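## Task

Shift the removable shelf so it sits at the wall-rack level marked by yellow labels, slide it in all the way, and make sure every bottle ends up upright on that shelf. Nothing may rely on the robot holding it there at the end. Finally release everything and move the grippers away.

## Robot and tools

Robot: two arms, left_arm and right_arm, each with six joints and a parallel gripper. Sometimes an outside force briefly pulls on a held part or shoves a loose object.

Frame: a single scene frame is used for both arms. Its origin is on the table surface midway between the arms, +x points out across the table, +z points up, and left_arm sits on the +y side. The arm names do not correspond to the left or right of any image. A gripper's fingers point along its own +z axis and close along its own y axis. The reported hand point lies between the finger pads, about 1 cm behind the tips, and may be somewhat wrong, especially when the arm is stretched far.

Tool execute_actions takes "actions", a list holding zero or one item, plus an optional "pictures" boolean (images come by default).
- Empty list: no command is sent and the current state is returned.
- Motion: {"rows": [...], "steps": n}, where n is 1 to 15 control steps, each 1/30 s, default 15. Every row is used for one step. If there are fewer rows than steps, the last row is held.
- Wait: {"steps": n} with no rows, n up to 300. It returns once n steps have passed since the previous result, and time spent composing the reply is included.
Each row is one flat list of 14 numbers covering both arms, even when only one arm should move. The order is left_arm waist, shoulder, elbow, wrist pitch, wrist yaw, wrist roll, opening, then the same seven for right_arm. Joint values are absolute target angles in radians, in the same convention as the Joint positions line; they are not offsets. Stated ranges: waist -2.880 to 2.880, shoulder 0.000 to 3.142, elbow 0.000 to 3.019, wrist pitch -1.693 to 1.571, wrist yaw -1.571 to 1.571, wrist roll -2.094 to 2.094. The true end of each joint can differ by up to 0.019 rad either way. The call is rejected, and nothing moves, if a target goes more than 0.019 rad beyond a stated end and is also farther out than the last reported angle. A target beyond the true end is cut off at that end, and the line "joint sent to its limit" then appears, possibly about an earlier action. If that line is missing, it does not prove the joint has more room. Opening is an absolute value from -1 (closed) to +1 (fully open, pad gap 0.094 m).

Motion limits: on every step each joint target is kept within a fixed distance of the measured angle: 0.264 rad waist, 0.32 shoulder, 0.276 elbow, 0.33 wrist pitch, 0.186 wrist yaw, 0.522 wrist roll. If an arm's targets would put its gripper more than 70 mm from where it currently is, all of its targets are pulled back toward the measured angles. Large moves therefore need several calls. Between calls the arms keep heading for the last row sent. They give up once everything has nearly stopped, including when a move is blocked or very slow, or when any step is HELD. After that only a new action makes them move or press further, though fingers that are still opening or closing keep going. The simulation keeps running while you think.

Reading results: the state line gives, per arm, end_effector_position in metres and end_effector_quat_wxyz in the scene frame. Joint positions and Joint velocities list each arm's six joints (rad, rad/s) and then the pad gap (m, m/s). grip_measured is the measured finger opening on the same -1 to 1 scale as your command; each gripper carries its own fixed error of up to about 1 mm. Away from the ends of the scale, fingers are driven to where grip_measured would equal your number. To hold something, command roughly 0.03 below the grip_measured you see when it is in contact; a smaller margin gives a softer grip. Each pad pushes at most about 50 to 62 N, less on some grippers, and less on parts thinner than about 2 mm. "joint command not followed" means a clearance check changed or blocked some joint targets; the rest of the row still ran. HELD marks steps on which all or part of your row was not delivered. MOTOR HOT appears from 85 °C. At 100 °C an OVER-TEMPERATURE FAULT stops that arm's motors and gripper, and the arm drops whatever it holds until it cools. Holding loads warms motors, even while you are thinking, and some heat carries into the next scene.

Tool zoom_image: {"camera": name, "region": [x0, y0, x1, y1]} in pixels of that camera's latest full image, with (0,0) at top left and at most 504 x 504 pixels. Cameras, all 672x504: cam_head_left, cam_head_right, cam_left_wrist, cam_right_wrist, and pictures arrive in that order.

Tool finished_scene: {"scene": 1 or 2} closes the current scene for good, grades it and opens the next one, and its result states the next task. The goal must already be met and remain met. Replying with no tool call ends every remaining scene.

Avoid: knocking or placing anything off the table, which fails the task; letting the arms collide or press hard against each other, which can end the scene; dropping or slipping parts, slamming, hard impacts and heavy pushing; and overheating motors. Prefer smooth motion with modest effort.

Each tool is called after "Emit:" as name(argument=value, ...) on one line, values as JSON.

## Session

I'll start by looking at the scene.

Emit:
execute_actions(actions=[])

Scene clock: 0.00 s of 6000.00 s.
left_arm: end_effector_position=(+0.5622, +0.4183, +0.4952) grip_measured=+1.000 end_effector_quat_wxyz=(+0.704, -0.072, +0.702, +0.082) | right_arm: end_effector_position=(+0.5584, -0.2585, +0.4847) grip_measured=+1.000 end_effector_quat_wxyz=(+0.699, -0.021, +0.715, +0.012)
Joint positions: left_arm=[ 0.007  1.059  1.06   0.002 -0.014  0.013  0.094] | right_arm=[-0.002  1.053  1.046 -0.017  0.009 -0.011  0.094]
Joint velocities: left_arm=[ 0.005 -0.034  0.002 -0.007  0.007 -0.095  0.   ] | right_arm=[ 0.005 -0.005 -0.002 -0.007 -0.081 -0.081  0.   ]

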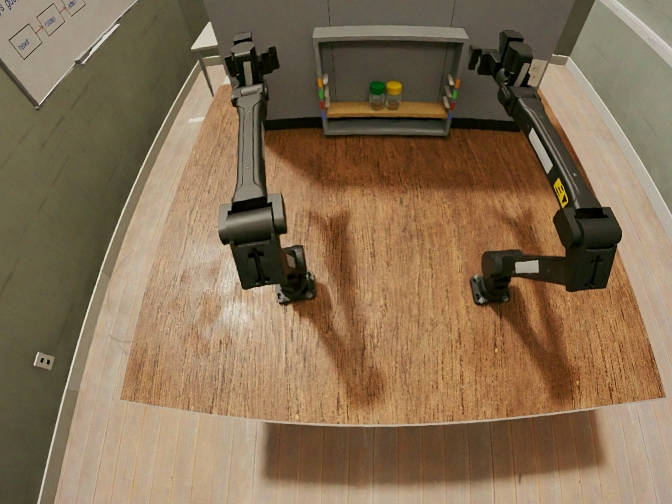

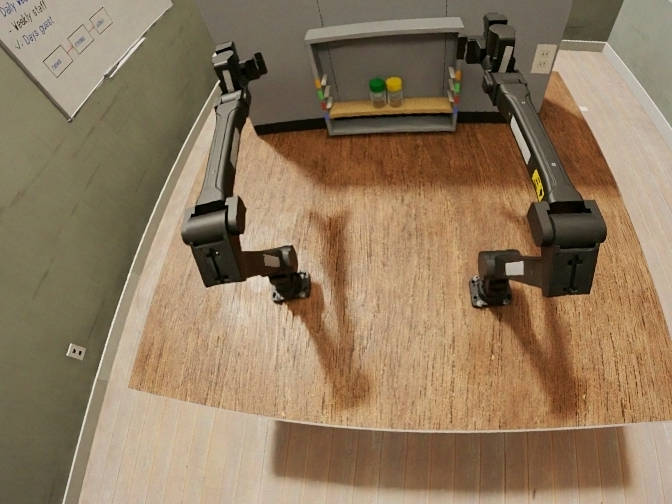

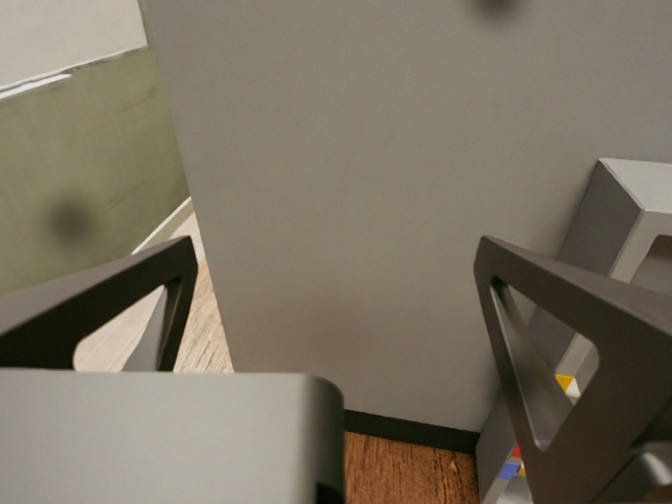

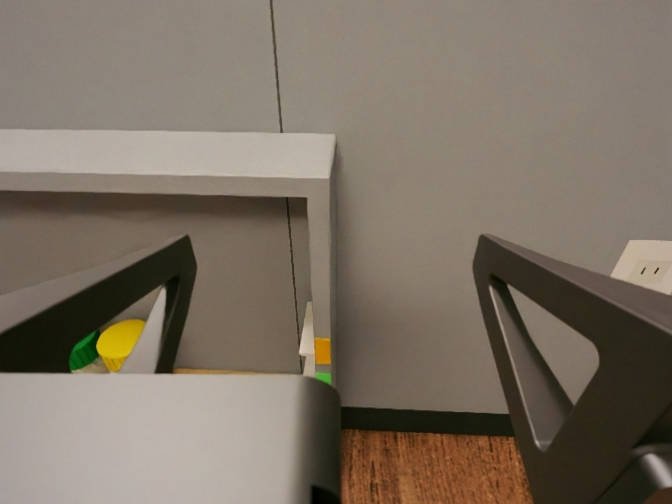

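Emit:
zoom_image(camera="cam_head_left", region=[290, 10, 490, 160])

Emit:
zoom_image(camera="cam_head_right", region=[290, 10, 490, 160])

Region (290, 10, 490, 160) of cam_head_left's 672x504 image, scaled by 2.520, with more detail than that image has; it fills the top 378 rows of this view, and the rest is white.

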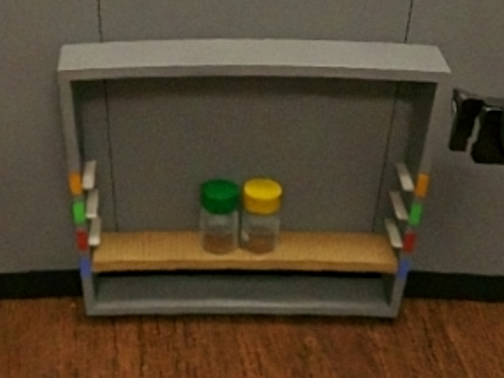

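Region (290, 10, 490, 160) of cam_head_right's 672x504 image, scaled by 2.520, with more detail than that image has; it fills the top 378 rows of this view, and the rest is white.

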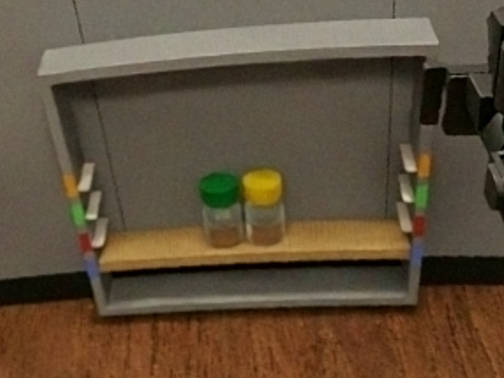

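Emit:
execute_actions(actions=[{"rows": [[-0.3, 1.059, 1.06, 0.0, 0.0, 0.0, 1.0, 0.3, 1.053, 1.046, -0.017, 0.009, -0.011, 1.0]], "steps": 15}], pictures=false)

Scene clock: 25.30 s of 6000.00 s.
left_arm: end_effector_position=(+0.5700, +0.2508, +0.4901) grip_measured=+1.000 end_effector_quat_wxyz=(+0.705, +0.045, +0.707, -0.036) | right_arm: end_effector_position=(+0.5241, -0.0976, +0.4847) grip_measured=+1.000 end_effector_quat_wxyz=(+0.688, -0.134, +0.703, +0.123)
Joint positions: left_arm=[-0.31   1.059  1.052  0.002  0.003  0.013  0.094] | right_arm=[ 0.314  1.053  1.046 -0.017  0.006 -0.011  0.094]
Joint velocities: left_arm=[ 0.151 -0.005  0.012  0.007 -0.066 -0.051  0.   ] | right_arm=[-0.19   0.005 -0.002  0.017  0.051 -0.066  0.   ]
Steps of this call (steps 1 to 90: nothing new was sent; then 21.80 s passed at rest; steps 91 to 105: all 15 steps of this action). Readings (joint positions):
91: left_arm=[-0.004 1.059 1.059 0.002 -0.016 0.013] | right_arm=[0.007 1.053 1.046 -0.017 0.013 -0.011]
92: left_arm=[-0.028 1.059 1.059 0.002 -0.017 0.013] | right_arm=[0.030 1.053 1.046 -0.017 0.015 -0.011]
94: left_arm=[-0.116 1.059 1.056 0.002 -0.014 0.013] | right_arm=[0.113 1.053 1.046 -0.017 0.015 -0.011]
98: left_arm=[-0.302 1.059 1.053 0.002 0.003 0.013] | right_arm=[0.299 1.053 1.046 -0.017 0.007 -0.011]
105: the state above

Emit:
execute_actions(actions=[{"rows": [[-0.3, 1.059, 0.76, 0.0, 0.0, 0.0, 1.0, 0.3, 1.35, 1.046, -0.017, 0.009, -0.011, 1.0]], "steps": 15}], pictures=false)

Emit:
execute_actions(actions=[{"steps": 20}])

Scene clock: 34.73 s of 6000.00 s.
left_arm: end_effector_position=(+0.5352, +0.2582, +0.2804) grip_measured=+1.000 end_effector_quat_wxyz=(+0.573, +0.049, +0.818, -0.027) | right_arm: end_effector_position=(+0.6076, -0.0727, +0.2982) grip_measured=+1.000 end_effector_quat_wxyz=(+0.560, -0.150, +0.809, +0.096)
Joint positions: left_arm=[-0.303  1.065  0.718 -0.002  0.002  0.013  0.094] | right_arm=[ 0.302  1.386  1.04  -0.017  0.007 -0.011  0.094]
Joint velocities: left_arm=[-0.005  0.005  0.012  0.002 -0.037  0.066  0.   ] | right_arm=[-0.005 -0.034 -0.002  0.012  0.11  -0.037  0.   ]
Steps of this call (steps 1 to 30: the robot went on to your last target; steps 31 to 90: nothing new was sent; then 5.93 s passed at rest; steps 91 to 105: all 15 steps of this action). Readings (joint positions):
91: left_arm=[-0.303 1.058 1.040 0.005 0.002 0.013] | right_arm=[0.302 1.060 1.046 -0.017 0.007 -0.011]
92: left_arm=[-0.303 1.050 1.016 0.009 0.002 0.013] | right_arm=[0.302 1.072 1.048 -0.014 0.007 -0.011]
94: left_arm=[-0.303 1.040 0.941 0.009 0.002 0.013] | right_arm=[0.302 1.117 1.048 -0.013 0.007 -0.011]
98: left_arm=[-0.303 1.045 0.776 0.007 0.002 0.013] | right_arm=[0.302 1.254 1.048 -0.013 0.007 -0.011]
105: the state above

Scene clock: 35.40 s of 6000.00 s.
left_arm: end_effector_position=(+0.5352, +0.2582, +0.2804) grip_measured=+1.000 end_effector_quat_wxyz=(+0.573, +0.049, +0.818, -0.027) | right_arm: end_effector_position=(+0.6010, -0.0752, +0.3211) grip_measured=+1.000 end_effector_quat_wxyz=(+0.575, -0.148, +0.798, +0.099)
Joint positions: left_arm=[-0.303  1.065  0.718 -0.002  0.002  0.013  0.094] | right_arm=[ 0.302  1.347  1.04  -0.017  0.007 -0.011  0.094]
Joint velocities: left_arm=[-0.005 -0.024  0.002 -0.007  0.007  0.037  0.   ] | right_arm=[-0.015 -0.015  0.002 -0.017 -0.081 -0.081  0.   ]
Steps of this call (steps 1 to 20: the robot went on to your last target). Readings (joint positions):
1: left_arm=[-0.303 1.065 0.718 -0.002 0.002 0.013] | right_arm=[0.302 1.383 1.040 -0.017 0.007 -0.011]
2: left_arm=[-0.303 1.065 0.718 -0.002 0.002 0.013] | right_arm=[0.302 1.376 1.040 -0.017 0.007 -0.011]
4: left_arm=[-0.303 1.065 0.718 -0.002 0.002 0.013] | right_arm=[0.302 1.364 1.040 -0.017 0.007 -0.011]
8: left_arm=[-0.303 1.065 0.718 -0.002 0.002 0.013] | right_arm=[0.302 1.347 1.040 -0.017 0.007 -0.011]
20: the state above

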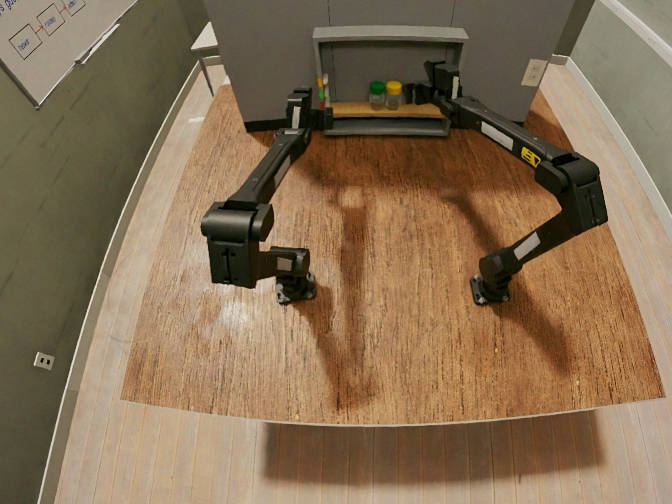

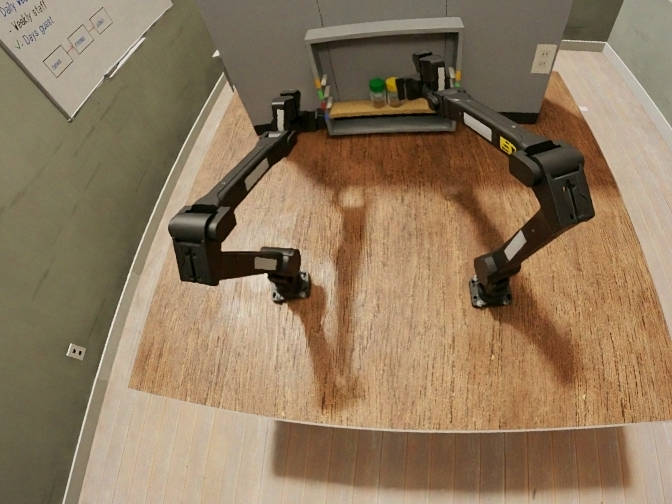

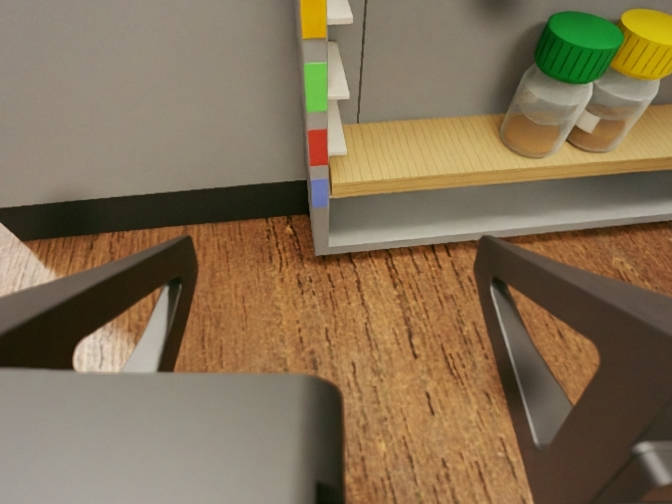

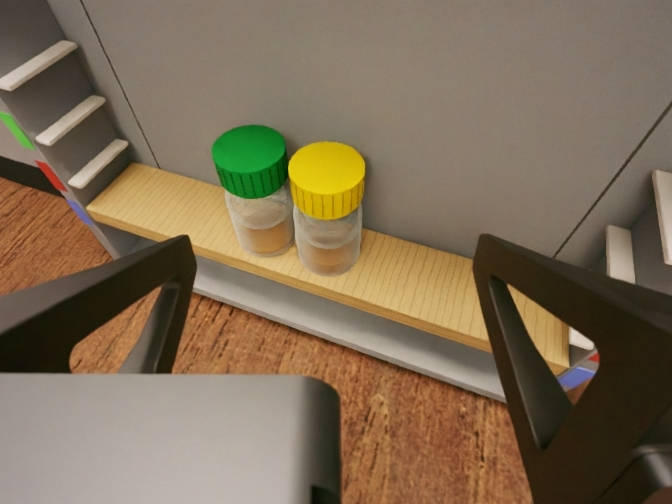

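Emit:
execute_actions(actions=[{"rows": [[-0.3, 1.059, 0.76, 0.0, 0.3, 0.0, 1.0, 0.3, 1.35, 1.046, 0.33, 0.009, -0.011, 1.0]], "steps": 15}], pictures=false)

Emit:
execute_actions(actions=[{"steps": 15}], pictures=false)

Scene clock: 52.70 s of 6000.00 s.
left_arm: end_effector_position=(+0.5232, +0.2105, +0.2830) grip_measured=+1.000 end_effector_quat_wxyz=(+0.561, +0.131, +0.804, -0.147) | right_arm: end_effector_position=(+0.6110, -0.0714, +0.3990) grip_measured=+1.000 end_effector_quat_wxyz=(+0.698, -0.128, +0.694, +0.121)
Joint positions: left_arm=[-0.3    1.065  0.718 -0.002  0.297  0.012  0.094] | right_arm=[ 0.302  1.342  1.032  0.315  0.007 -0.011  0.094]
Joint velocities: left_arm=[ 0.005  0.005 -0.002 -0.012 -0.007  0.022  0.   ] | right_arm=[-0.024 -0.015 -0.012  0.002 -0.066  0.022  0.   ]
Steps of this call (steps 1 to 15: the robot went on to your last target; steps 16 to 90: nothing new was sent; then 13.80 s passed at rest; steps 91 to 105: all 15 steps of this action). Readings (joint positions):
91: left_arm=[-0.300 1.065 0.718 -0.002 0.079 0.012] | right_arm=[0.302 1.347 1.037 0.032 0.007 -0.011]
92: left_arm=[-0.298 1.065 0.718 -0.002 0.179 0.012] | right_arm=[0.302 1.352 1.032 0.127 0.007 -0.011]
94: left_arm=[-0.300 1.065 0.718 -0.002 0.280 0.012] | right_arm=[0.302 1.354 1.032 0.253 0.007 -0.011]
98: left_arm=[-0.300 1.065 0.718 -0.002 0.297 0.012] | right_arm=[0.302 1.342 1.032 0.312 0.007 -0.011]
105: the state above

Scene clock: 53.20 s of 6000.00 s.
left_arm: end_effector_position=(+0.5232, +0.2105, +0.2830) grip_measured=+1.000 end_effector_quat_wxyz=(+0.561, +0.131, +0.804, -0.147) | right_arm: end_effector_position=(+0.6110, -0.0714, +0.3990) grip_measured=+1.000 end_effector_quat_wxyz=(+0.698, -0.128, +0.694, +0.121)
Joint positions: left_arm=[-0.3    1.065  0.718 -0.002  0.297  0.012  0.094] | right_arm=[ 0.302  1.342  1.032  0.315  0.007 -0.011  0.094]
Joint velocities: left_arm=[-0.015 -0.005 -0.002  0.017  0.007 -0.022  0.   ] | right_arm=[ 0.005  0.005 -0.012  0.002  0.037  0.007  0.   ]
Steps of this call (steps 1 to 15: the robot went on to your last target). Readings (joint positions):
1: left_arm=[-0.300 1.065 0.718 -0.002 0.297 0.012] | right_arm=[0.302 1.342 1.032 0.315 0.007 -0.011]
2: left_arm=[-0.300 1.065 0.718 -0.002 0.297 0.012] | right_arm=[0.302 1.342 1.032 0.315 0.007 -0.011]
4: left_arm=[-0.300 1.065 0.718 -0.002 0.297 0.012] | right_arm=[0.302 1.342 1.032 0.315 0.007 -0.011]
8: left_arm=[-0.300 1.065 0.718 -0.002 0.297 0.012] | right_arm=[0.302 1.342 1.032 0.315 0.007 -0.011]
15: the state above
All arms were judged still, so your last target was given up. Only a new action makes them travel on or press farther. Fingers that are still opening or closing keep moving.

Emit:
execute_actions(actions=[])

Scene clock: 85.33 s of 6000.00 s.
left_arm: end_effector_position=(+0.5232, +0.2105, +0.2830) grip_measured=+1.000 end_effector_quat_wxyz=(+0.561, +0.131, +0.804, -0.147) | right_arm: end_effector_position=(+0.6110, -0.0714, +0.3990) grip_measured=+1.000 end_effector_quat_wxyz=(+0.698, -0.128, +0.694, +0.121)
Joint positions: left_arm=[-0.3    1.065  0.718 -0.002  0.297  0.012  0.094] | right_arm=[ 0.302  1.342  1.032  0.315  0.007 -0.011  0.094]
Joint velocities: left_arm=[-0.024 -0.015 -0.017  0.012 -0.037 -0.007  0.   ] | right_arm=[-0.015  0.005 -0.002 -0.007  0.022  0.007  0.   ]
Steps of this call (steps 1 to 90: nothing new was sent; then 29.13 s passed at rest). Readings (joint positions):
1: left_arm=[-0.300 1.065 0.718 -0.002 0.297 0.012] | right_arm=[0.302 1.342 1.032 0.315 0.007 -0.011]
2: left_arm=[-0.300 1.065 0.718 -0.002 0.297 0.012] | right_arm=[0.302 1.342 1.032 0.315 0.007 -0.011]
4: left_arm=[-0.300 1.065 0.718 -0.002 0.297 0.012] | right_arm=[0.302 1.342 1.032 0.315 0.007 -0.011]
8: left_arm=[-0.300 1.065 0.718 -0.002 0.297 0.012] | right_arm=[0.302 1.342 1.032 0.315 0.007 -0.011]
90: the state above

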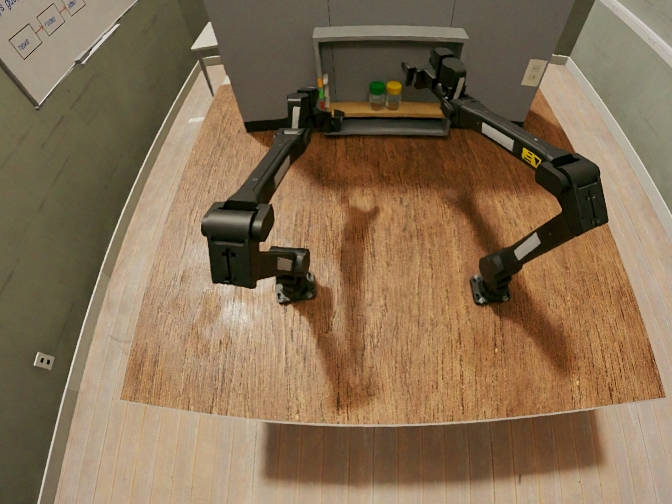

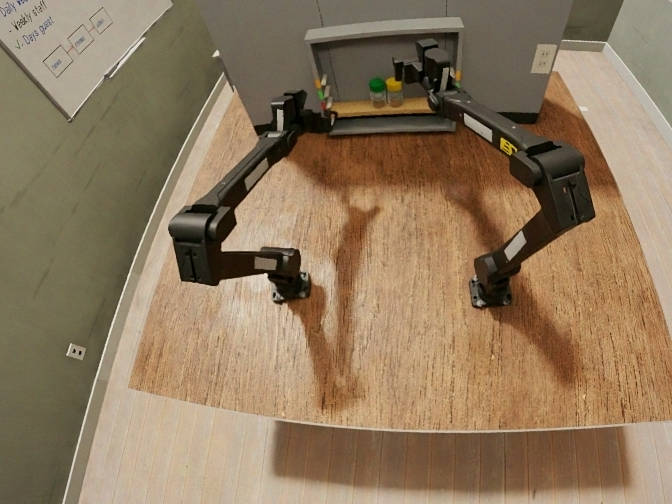

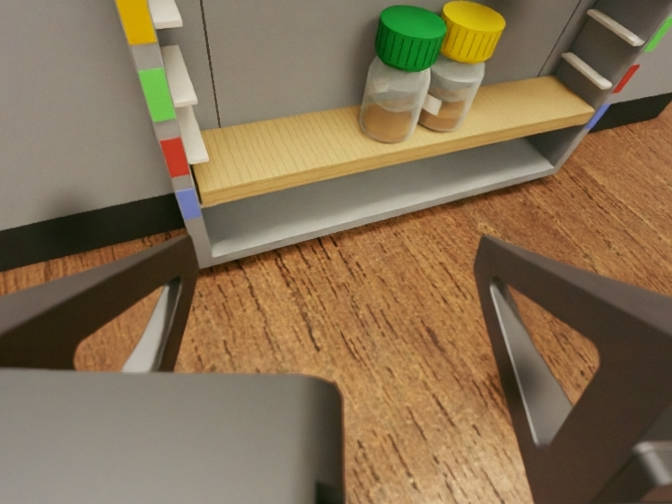

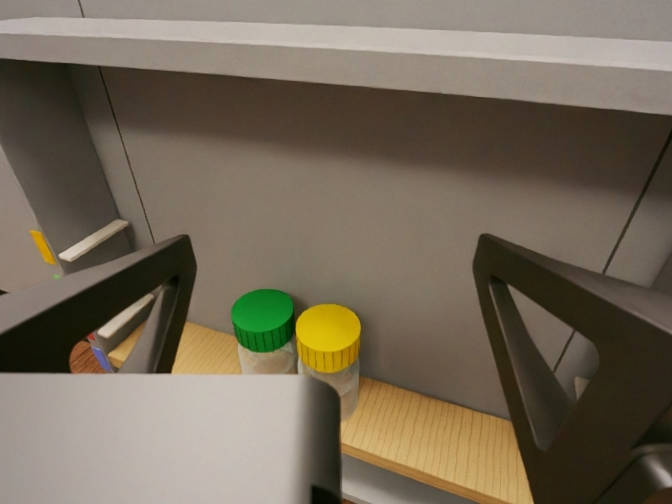

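Emit:
execute_actions(actions=[{"rows": [[-0.45, 1.5, 0.72, 0.7, -0.1, -0.4, 0.5, 0.302, 1.64, 0.88, 0.78, 0.2, 0.4, 0.5]], "steps": 15}], pictures=false)

Emit:
execute_actions(actions=[{"steps": 30}])

Scene clock: 124.73 s of 6000.00 s.
left_arm: end_effector_position=(+0.6082, +0.1802, +0.1855) grip_measured=+0.503 end_effector_quat_wxyz=(+0.624, -0.071, +0.762, -0.161) | right_arm: end_effector_position=(+0.6448, -0.0923, +0.2160) grip_measured=+0.502 end_effector_quat_wxyz=(+0.667, +0.064, +0.722, +0.173)
Joint positions: left_arm=[-0.454  1.534  0.697  0.665 -0.097 -0.362  0.071] | right_arm=[0.304 1.667 0.873 0.743 0.196 0.351 0.071]
Joint velocities: left_arm=[-0.005 -0.171 -0.012  0.164  0.007 -0.139 -0.   ] | right_arm=[-0.015  0.024 -0.051  0.017  0.022  0.271  0.001]
Steps of this call (steps 1 to 90: nothing new was sent; then 35.90 s passed at rest; steps 91 to 105: all 15 steps of this action). Readings (joint positions):
91: left_arm=[-0.308 1.078 0.716 0.027 0.248 -0.020] | right_arm=[0.303 1.349 1.026 0.335 0.035 0.009]
92: left_arm=[-0.325 1.107 0.715 0.094 0.185 -0.064] | right_arm=[0.304 1.359 1.020 0.380 0.069 0.037]
94: left_arm=[-0.371 1.207 0.718 0.231 0.062 -0.137] | right_arm=[0.304 1.401 1.003 0.470 0.120 0.090]
98: left_arm=[-0.440 1.466 0.718 0.564 -0.089 -0.273] | right_arm=[0.304 1.520 0.950 0.647 0.180 0.204]
105: the state above

Scene clock: 125.73 s of 6000.00 s.
left_arm: end_effector_position=(+0.6077, +0.1804, +0.1974) grip_measured=+0.503 end_effector_quat_wxyz=(+0.632, -0.080, +0.752, -0.172) | right_arm: end_effector_position=(+0.6423, -0.0933, +0.2377) grip_measured=+0.502 end_effector_quat_wxyz=(+0.679, +0.080, +0.703, +0.194)
Joint positions: left_arm=[-0.454  1.517  0.697  0.676 -0.097 -0.385  0.071] | right_arm=[0.304 1.64  0.873 0.765 0.197 0.391 0.071]
Joint velocities: left_arm=[-0.005 -0.005  0.002  0.002  0.051 -0.007 -0.   ] | right_arm=[-0.005 -0.005 -0.002  0.002  0.051  0.037 -0.   ]
Steps of this call (steps 1 to 30: the robot went on to your last target). Readings (joint positions):
1: left_arm=[-0.454 1.529 0.697 0.669 -0.097 -0.367] | right_arm=[0.304 1.667 0.873 0.744 0.196 0.359]
2: left_arm=[-0.454 1.525 0.697 0.672 -0.097 -0.371] | right_arm=[0.304 1.665 0.873 0.750 0.197 0.366]
4: left_arm=[-0.454 1.519 0.697 0.675 -0.097 -0.376] | right_arm=[0.304 1.655 0.873 0.758 0.197 0.375]
8: left_arm=[-0.454 1.517 0.697 0.676 -0.097 -0.382] | right_arm=[0.304 1.641 0.873 0.765 0.197 0.384]
30: the state above
All arms were judged still, so your last target was given up. Only a new action makes them travel on or press farther. Fingers that are still opening or closing keep moving.

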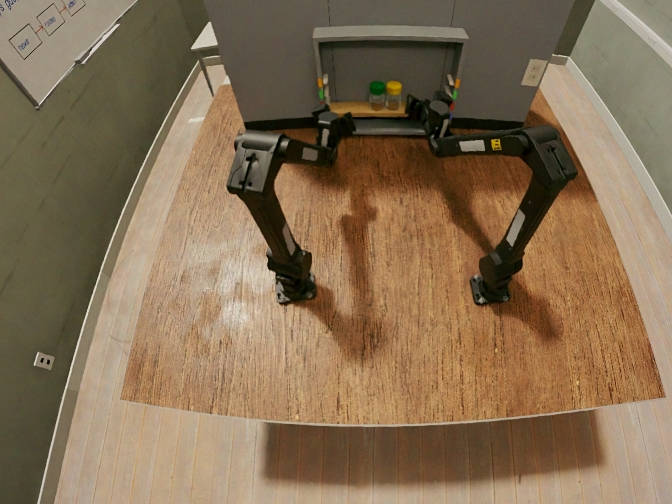

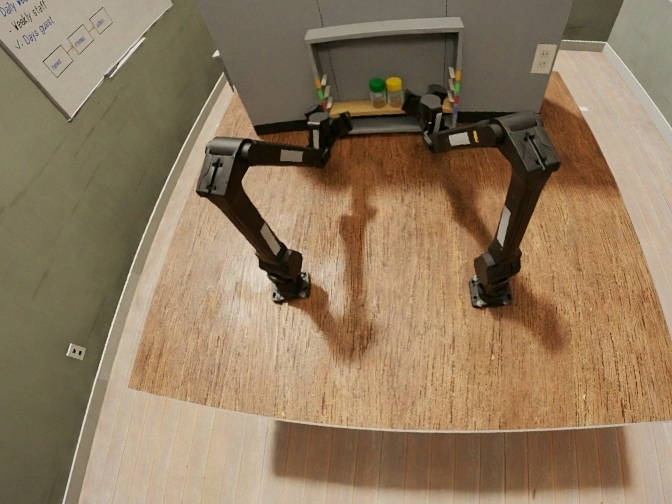

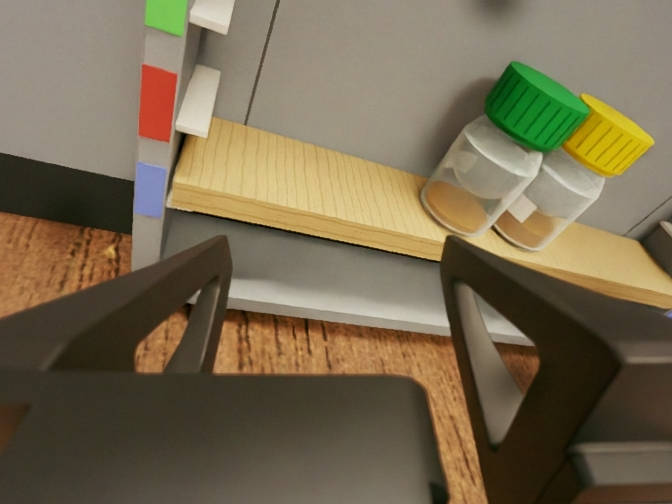

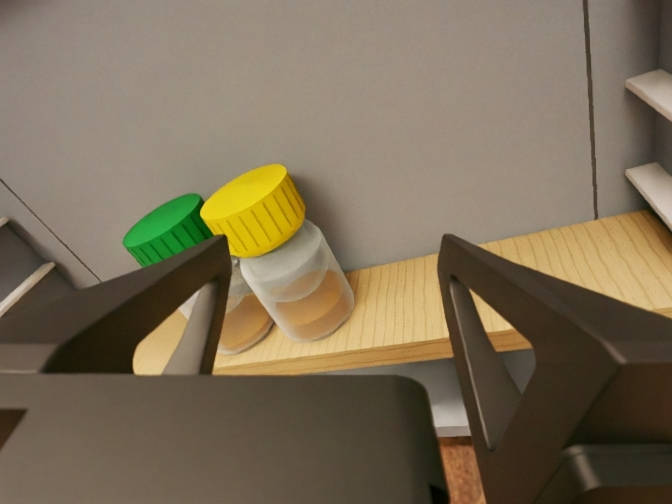

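Emit:
execute_actions(actions=[{"rows": [[-0.514, 1.80, 0.72, 1.10, -0.316, 1.0, 0.06, 0.22, 1.85, 0.76, 1.10, 0.274, -1.0, 0.06]], "steps": 15}], pictures=false)

Emit:
execute_actions(actions=[{"rows": [[-0.514, 1.85, 0.72, 1.16, -0.316, 1.585, 0.06, 0.22, 1.89, 0.75, 1.16, 0.274, -1.58, 0.06], [-0.514, 1.87, 0.72, 1.185, -0.316, 1.585, 0.06, 0.22, 1.905, 0.745, 1.18, 0.274, -1.58, 0.06], [-0.514, 1.89, 0.72, 1.21, -0.316, 1.585, 0.06, 0.22, 1.92, 0.74, 1.20, 0.274, -1.58, 0.06], [-0.514, 1.905, 0.72, 1.23, -0.316, 1.585, 0.06, 0.22, 1.935, 0.737, 1.22, 0.274, -1.58, 0.06], [-0.514, 1.92, 0.72, 1.25, -0.316, 1.585, 0.06, 0.22, 1.95, 0.735, 1.235, 0.274, -1.58, 0.06], [-0.514, 1.93, 0.72, 1.265, -0.316, 1.585, 0.06, 0.22, 1.96, 0.735, 1.25, 0.274, -1.58, 0.06], [-0.514, 1.94, 0.72, 1.278, -0.316, 1.585, 0.06, 0.22, 1.967, 0.735, 1.258, 0.274, -1.58, 0.06], [-0.514, 1.948, 0.72, 1.288, -0.316, 1.585, 0.06, 0.22, 1.972, 0.735, 1.263, 0.274, -1.58, 0.06]], "steps": 15}], pictures=false)

Emit:
execute_actions(actions=[{"steps": 45}])

Scene clock: 157.90 s of 6000.00 s.
left_arm: end_effector_position=(+0.6217, +0.1772, +0.1229) grip_measured=+0.063 end_effector_quat_wxyz=(+0.628, +0.302, +0.658, +0.285) | right_arm: end_effector_position=(+0.6347, -0.1685, +0.1254) grip_measured=+0.062 end_effector_quat_wxyz=(+0.643, -0.275, +0.662, -0.269)
Joint positions: left_arm=[-0.516  1.825  0.7    1.073 -0.313  0.84   0.05 ] | right_arm=[ 0.213  1.862  0.756  1.078  0.273 -0.782  0.05 ]
Joint velocities: left_arm=[-0.005 -0.044  0.002  0.027  0.022  0.96  -0.   ] | right_arm=[-0.015 -0.073 -0.017  0.076 -0.081 -1.355 -0.001]
Steps of this call (steps 1 to 90: nothing new was sent; then 28.67 s passed at rest; steps 91 to 105: all 15 steps of this action). Readings (joint positions):
91: left_arm=[-0.460 1.536 0.697 0.722 -0.170 -0.323] | right_arm=[0.302 1.648 0.866 0.796 0.214 0.349]
92: left_arm=[-0.469 1.580 0.702 0.834 -0.253 -0.228] | right_arm=[0.298 1.663 0.857 0.866 0.232 0.289]
94: left_arm=[-0.487 1.698 0.721 1.001 -0.305 -0.037] | right_arm=[0.280 1.709 0.834 0.963 0.253 0.164]
98: left_arm=[-0.514 1.826 0.708 1.051 -0.311 0.348] | right_arm=[0.232 1.819 0.780 1.062 0.270 -0.193]
105: the state above

Scene clock: 158.40 s of 6000.00 s.
left_arm: end_effector_position=(+0.6205, +0.1777, +0.1012) grip_measured=+0.063 end_effector_quat_wxyz=(+0.514, +0.488, +0.504, +0.494) | right_arm: end_effector_position=(+0.6275, -0.1705, +0.0980) grip_measured=+0.062 end_effector_quat_wxyz=(+0.513, -0.486, +0.506, -0.495)
Joint positions: left_arm=[-0.516  1.942  0.7    1.259 -0.313  1.54   0.05 ] | right_arm=[ 0.213  1.966  0.74   1.242  0.273 -1.536  0.05 ]
Joint velocities: left_arm=[-0.024 -0.015  0.002  0.081  0.022  0.198  0.   ] | right_arm=[-0.015  0.005  0.002  0.071 -0.022 -0.286 -0.   ]
Steps of this call (steps 1 to 15: all 15 steps of this action). Readings (joint positions):
1: left_arm=[-0.516 1.825 0.700 1.084 -0.313 0.919] | right_arm=[0.213 1.861 0.756 1.090 0.273 -0.866]
2: left_arm=[-0.516 1.829 0.700 1.106 -0.313 1.017] | right_arm=[0.213 1.863 0.756 1.114 0.273 -0.964]
4: left_arm=[-0.516 1.844 0.700 1.161 -0.313 1.201] | right_arm=[0.213 1.875 0.756 1.164 0.273 -1.157]
8: left_arm=[-0.516 1.902 0.700 1.238 -0.313 1.420] | right_arm=[0.213 1.927 0.752 1.231 0.273 -1.402]
15: the state above

Scene clock: 159.90 s of 6000.00 s.
left_arm: end_effector_position=(+0.6205, +0.1777, +0.1019) grip_measured=+0.063 end_effector_quat_wxyz=(+0.508, +0.495, +0.496, +0.502) | right_arm: end_effector_position=(+0.6275, -0.1705, +0.0991) grip_measured=+0.062 end_effector_quat_wxyz=(+0.506, -0.493, +0.497, -0.504)
Joint positions: left_arm=[-0.516  1.942  0.7    1.262 -0.313  1.57   0.05 ] | right_arm=[ 0.213  1.966  0.74   1.246  0.273 -1.57   0.05 ]
Joint velocities: left_arm=[-0.005 -0.005 -0.007 -0.007  0.007  0.007  0.   ] | right_arm=[-0.005  0.005 -0.017  0.022  0.007  0.066 -0.001]
Steps of this call (steps 1 to 30: the robot went on to your last target; steps 31 to 45: nothing new was sent). Readings (joint positions):
1: left_arm=[-0.516 1.942 0.700 1.261 -0.313 1.546] | right_arm=[0.213 1.966 0.740 1.244 0.273 -1.543]
2: left_arm=[-0.516 1.942 0.700 1.262 -0.313 1.551] | right_arm=[0.213 1.966 0.740 1.246 0.273 -1.549]
4: left_arm=[-0.516 1.942 0.700 1.262 -0.313 1.558] | right_arm=[0.213 1.966 0.740 1.246 0.273 -1.557]
8: left_arm=[-0.516 1.942 0.700 1.262 -0.313 1.565] | right_arm=[0.213 1.966 0.740 1.246 0.273 -1.565]
45: the state above
All arms were judged still, so your last target was given up. Only a new action makes them travel on or press farther. Fingers that are still opening or closing keep moving.

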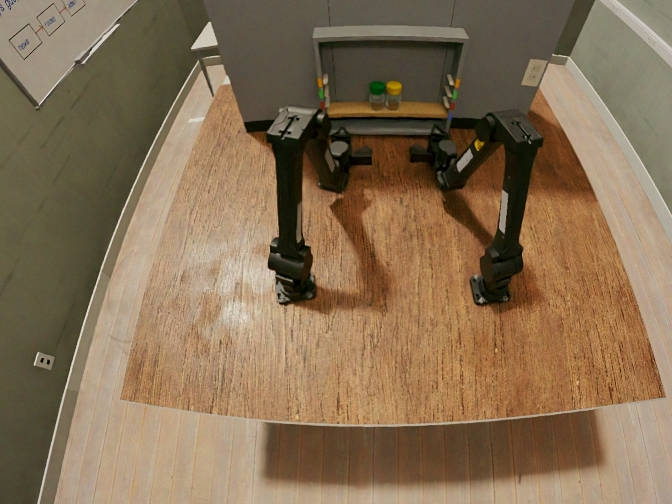

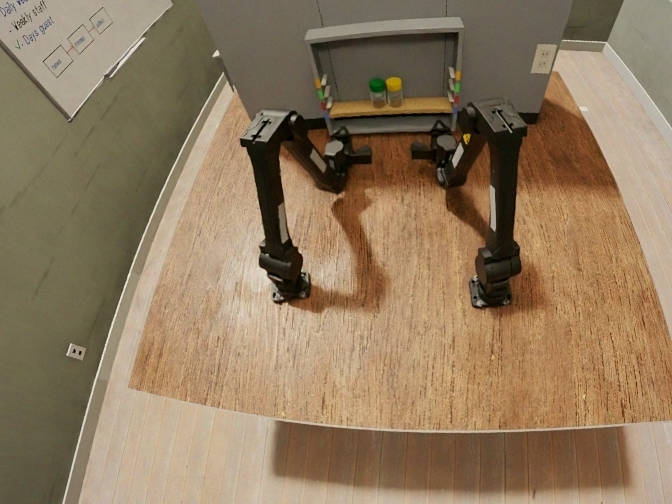

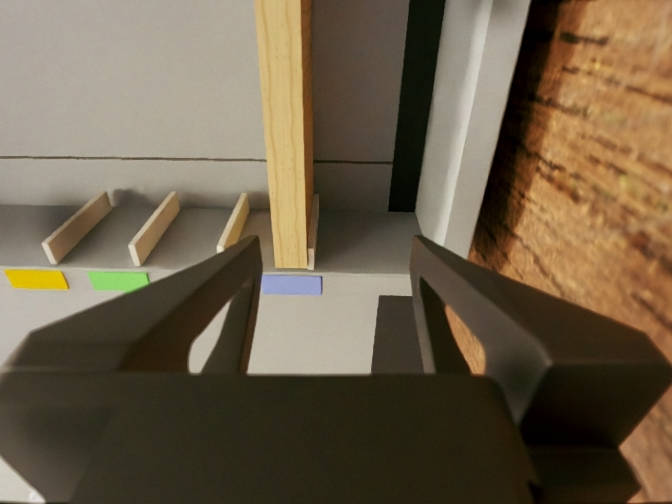

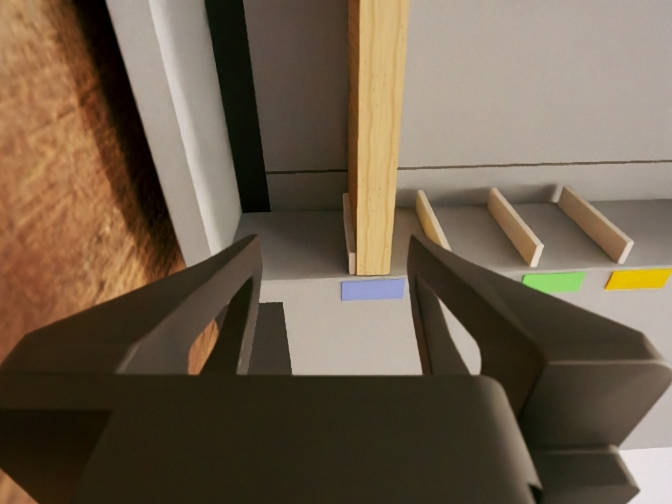

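Emit:
zoom_image(camera="cam_left_wrist", region=[0, 130, 340, 320])

Emit:
zoom_image(camera="cam_right_wrist", region=[320, 130, 672, 320])

Region (0, 130, 340, 320) of cam_left_wrist's 672x504 image, scaled by 1.482, with more detail than that image has; it fills the top 282 rows of this view, and the rest is white.

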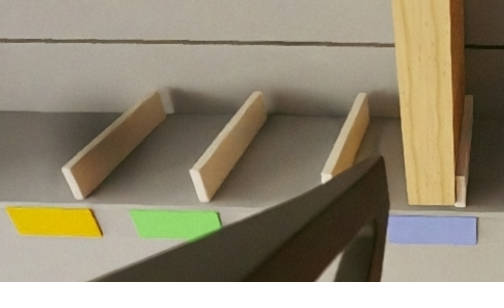

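Region (320, 130, 672, 320) of cam_right_wrist's 672x504 image, scaled by 1.432, with more detail than that image has; it fills the top 272 rows of this view, and the rest is white.

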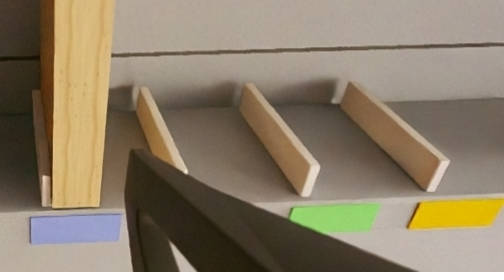

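Emit:
execute_actions(actions=[{"rows": [[-0.512, 1.94, 0.735, 1.26, -0.312, 1.585, 0.06, 0.215, 1.965, 0.75, 1.24, 0.271, -1.58, 0.06], [-0.509, 1.933, 0.75, 1.24, -0.309, 1.585, 0.06, 0.213, 1.96, 0.76, 1.225, 0.268, -1.58, 0.06], [-0.506, 1.925, 0.765, 1.22, -0.306, 1.585, 0.06, 0.21, 1.954, 0.772, 1.205, 0.265, -1.58, 0.06], [-0.502, 1.915, 0.78, 1.195, -0.303, 1.585, 0.06, 0.207, 1.947, 0.786, 1.185, 0.262, -1.58, 0.06], [-0.498, 1.905, 0.795, 1.17, -0.30, 1.585, 0.06, 0.204, 1.94, 0.80, 1.165, 0.259, -1.58, 0.06], [-0.494, 1.895, 0.808, 1.15, -0.296, 1.585, 0.06, 0.201, 1.933, 0.813, 1.145, 0.256, -1.58, 0.06], [-0.491, 1.887, 0.82, 1.13, -0.293, 1.585, 0.06, 0.199, 1.926, 0.825, 1.128, 0.254, -1.58, 0.06], [-0.488, 1.88, 0.83, 1.115, -0.290, 1.585, 0.06, 0.197, 1.92, 0.834, 1.112, 0.252, -1.58, 0.06], [-0.486, 1.875, 0.836, 1.103, -0.288, 1.585, 0.06, 0.196, 1.916, 0.84, 1.102, 0.251, -1.58, 0.06], [-0.485, 1.872, 0.84, 1.097, -0.287, 1.585, 0.06, 0.195, 1.914, 0.843, 1.097, 0.250, -1.58, 0.06]], "steps": 15}], pictures=false)

Emit:
execute_actions(actions=[{"steps": 20}])

Scene clock: 191.27 s of 6000.00 s.
left_arm: end_effector_position=(+0.6635, +0.1769, +0.1447) grip_measured=+0.063 end_effector_quat_wxyz=(+0.514, +0.486, +0.492, +0.507) | right_arm: end_effector_position=(+0.6565, -0.1654, +0.1307) grip_measured=+0.062 end_effector_quat_wxyz=(+0.508, -0.496, +0.494, -0.502)
Joint positions: left_arm=[-0.489  1.887  0.817  1.116 -0.291  1.571  0.05 ] | right_arm=[ 0.203  1.911  0.819  1.112  0.254 -1.571  0.05 ]
Joint velocities: left_arm=[ 0.005 -0.112  0.002 -0.007  0.007  0.066 -0.   ] | right_arm=[-0.015 -0.103  0.012 -0.007  0.007 -0.037 -0.   ]
Steps of this call (steps 1 to 90: nothing new was sent; then 27.87 s passed at rest; steps 91 to 105: all 15 steps of this action). Readings (joint positions):
91: left_arm=[-0.516 1.942 0.700 1.262 -0.313 1.570] | right_arm=[0.213 1.966 0.740 1.246 0.273 -1.571]
92: left_arm=[-0.516 1.942 0.702 1.261 -0.313 1.570] | right_arm=[0.213 1.966 0.740 1.245 0.272 -1.571]
94: left_arm=[-0.515 1.942 0.716 1.242 -0.309 1.570] | right_arm=[0.213 1.964 0.741 1.227 0.268 -1.571]
98: left_arm=[-0.506 1.933 0.773 1.163 -0.295 1.571] | right_arm=[0.211 1.951 0.772 1.155 0.257 -1.571]
105: the state above

Scene clock: 191.93 s of 6000.00 s.
left_arm: end_effector_position=(+0.6635, +0.1768, +0.1445) grip_measured=+0.063 end_effector_quat_wxyz=(+0.514, +0.487, +0.492, +0.506) | right_arm: end_effector_position=(+0.6565, -0.1656, +0.1309) grip_measured=+0.062 end_effector_quat_wxyz=(+0.507, -0.496, +0.495, -0.502)
Joint positions: left_arm=[-0.489  1.886  0.817  1.111 -0.29   1.571  0.05 ] | right_arm=[ 0.203  1.909  0.819  1.109  0.253 -1.571  0.05 ]
Joint velocities: left_arm=[-0.005  0.015 -0.007  0.017 -0.066 -0.007  0.   ] | right_arm=[ 0.005 -0.015 -0.007 -0.032  0.007 -0.095 -0.   ]
Steps of this call (steps 1 to 15: the robot went on to your last target; steps 16 to 20: nothing new was sent). Readings (joint positions):
1: left_arm=[-0.489 1.886 0.817 1.115 -0.290 1.571] | right_arm=[0.203 1.909 0.819 1.112 0.254 -1.571]
2: left_arm=[-0.489 1.886 0.817 1.115 -0.290 1.571] | right_arm=[0.203 1.909 0.819 1.112 0.254 -1.571]
4: left_arm=[-0.489 1.886 0.817 1.112 -0.290 1.571] | right_arm=[0.203 1.909 0.819 1.109 0.253 -1.571]
8: left_arm=[-0.489 1.886 0.817 1.111 -0.290 1.571] | right_arm=[0.203 1.909 0.819 1.109 0.253 -1.571]
20: the state above
All arms were judged still, so your last target was given up. Only a new action makes them travel on or press farther. Fingers that are still opening or closing keep moving.

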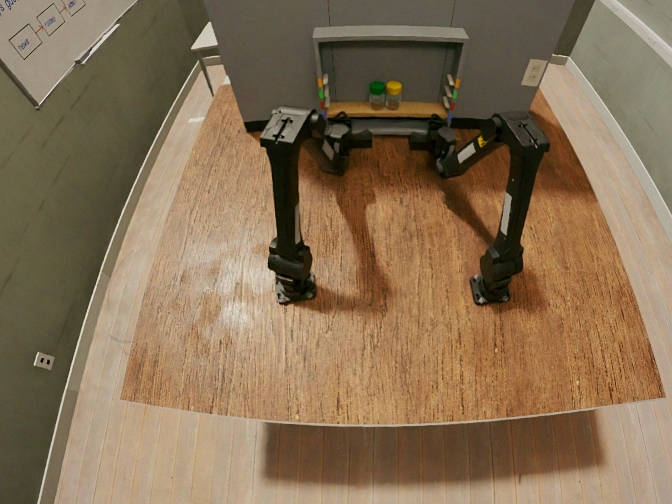

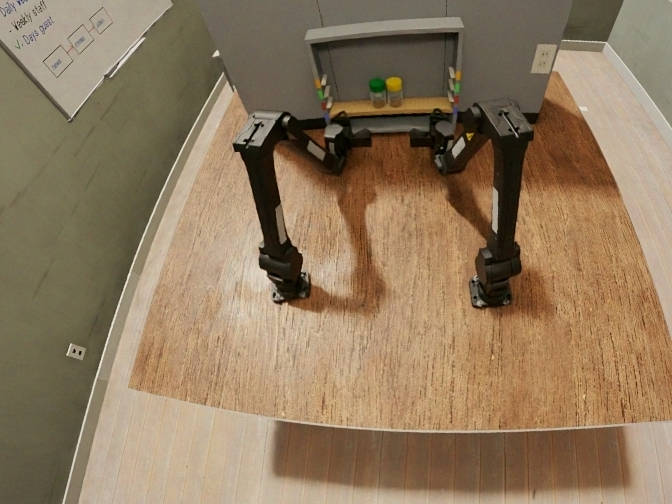

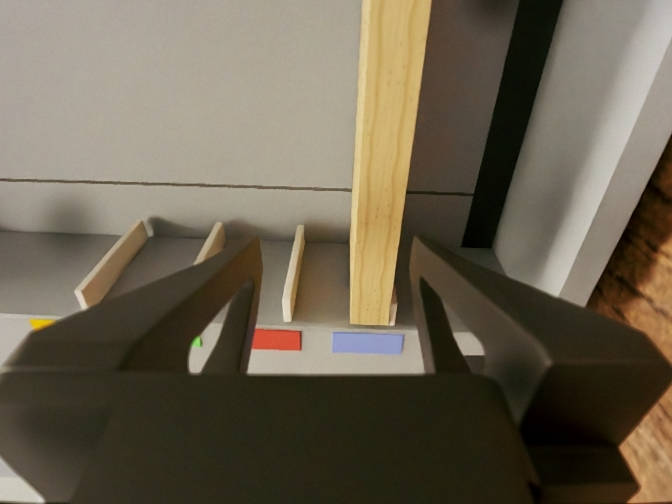

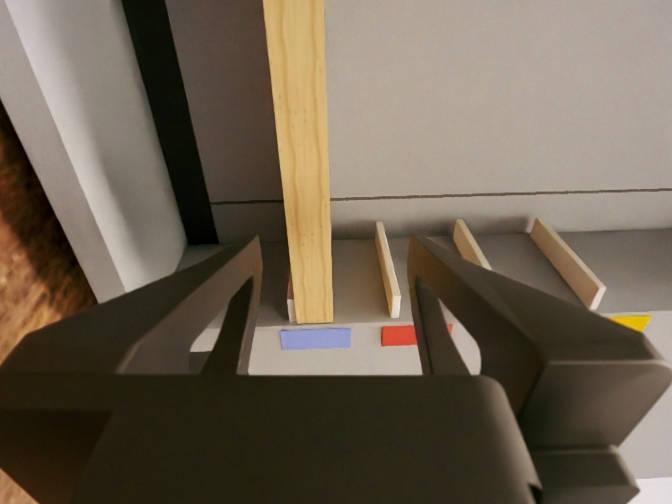

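Emit:
zoom_image(camera="cam_left_wrist", region=[240, 0, 480, 360])

Emit:
zoom_image(camera="cam_right_wrist", region=[200, 0, 440, 360])

Region (240, 0, 480, 360) of cam_left_wrist's 672x504 image, scaled by 1.400, with more detail than that image has.

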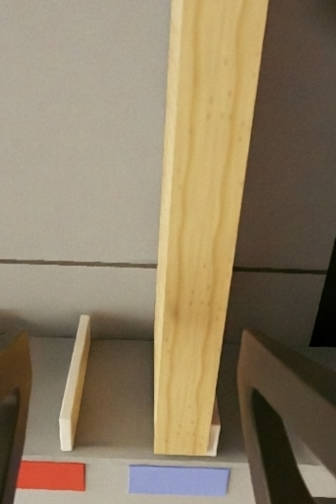

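Region (200, 0, 440, 360) of cam_right_wrist's 672x504 image, scaled by 1.400, with more detail than that image has.

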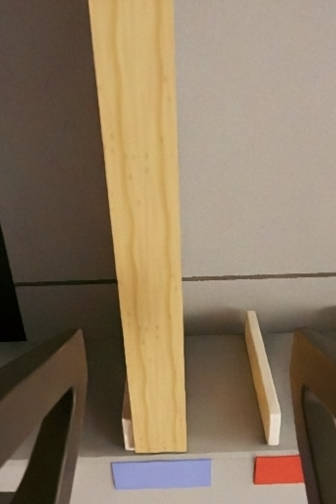

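Emit:
zoom_image(camera="cam_right_wrist", region=[270, 180, 672, 360])

Region (270, 180, 672, 360) of cam_right_wrist's 672x504 image, scaled by 1.254, with more detail than that image has; it fills the top 226 rows of this view, and the rest is white.

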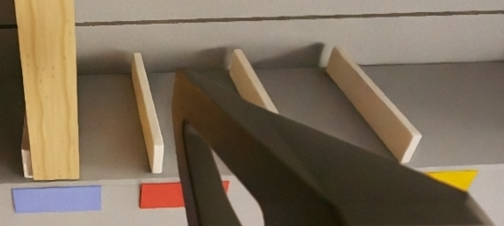

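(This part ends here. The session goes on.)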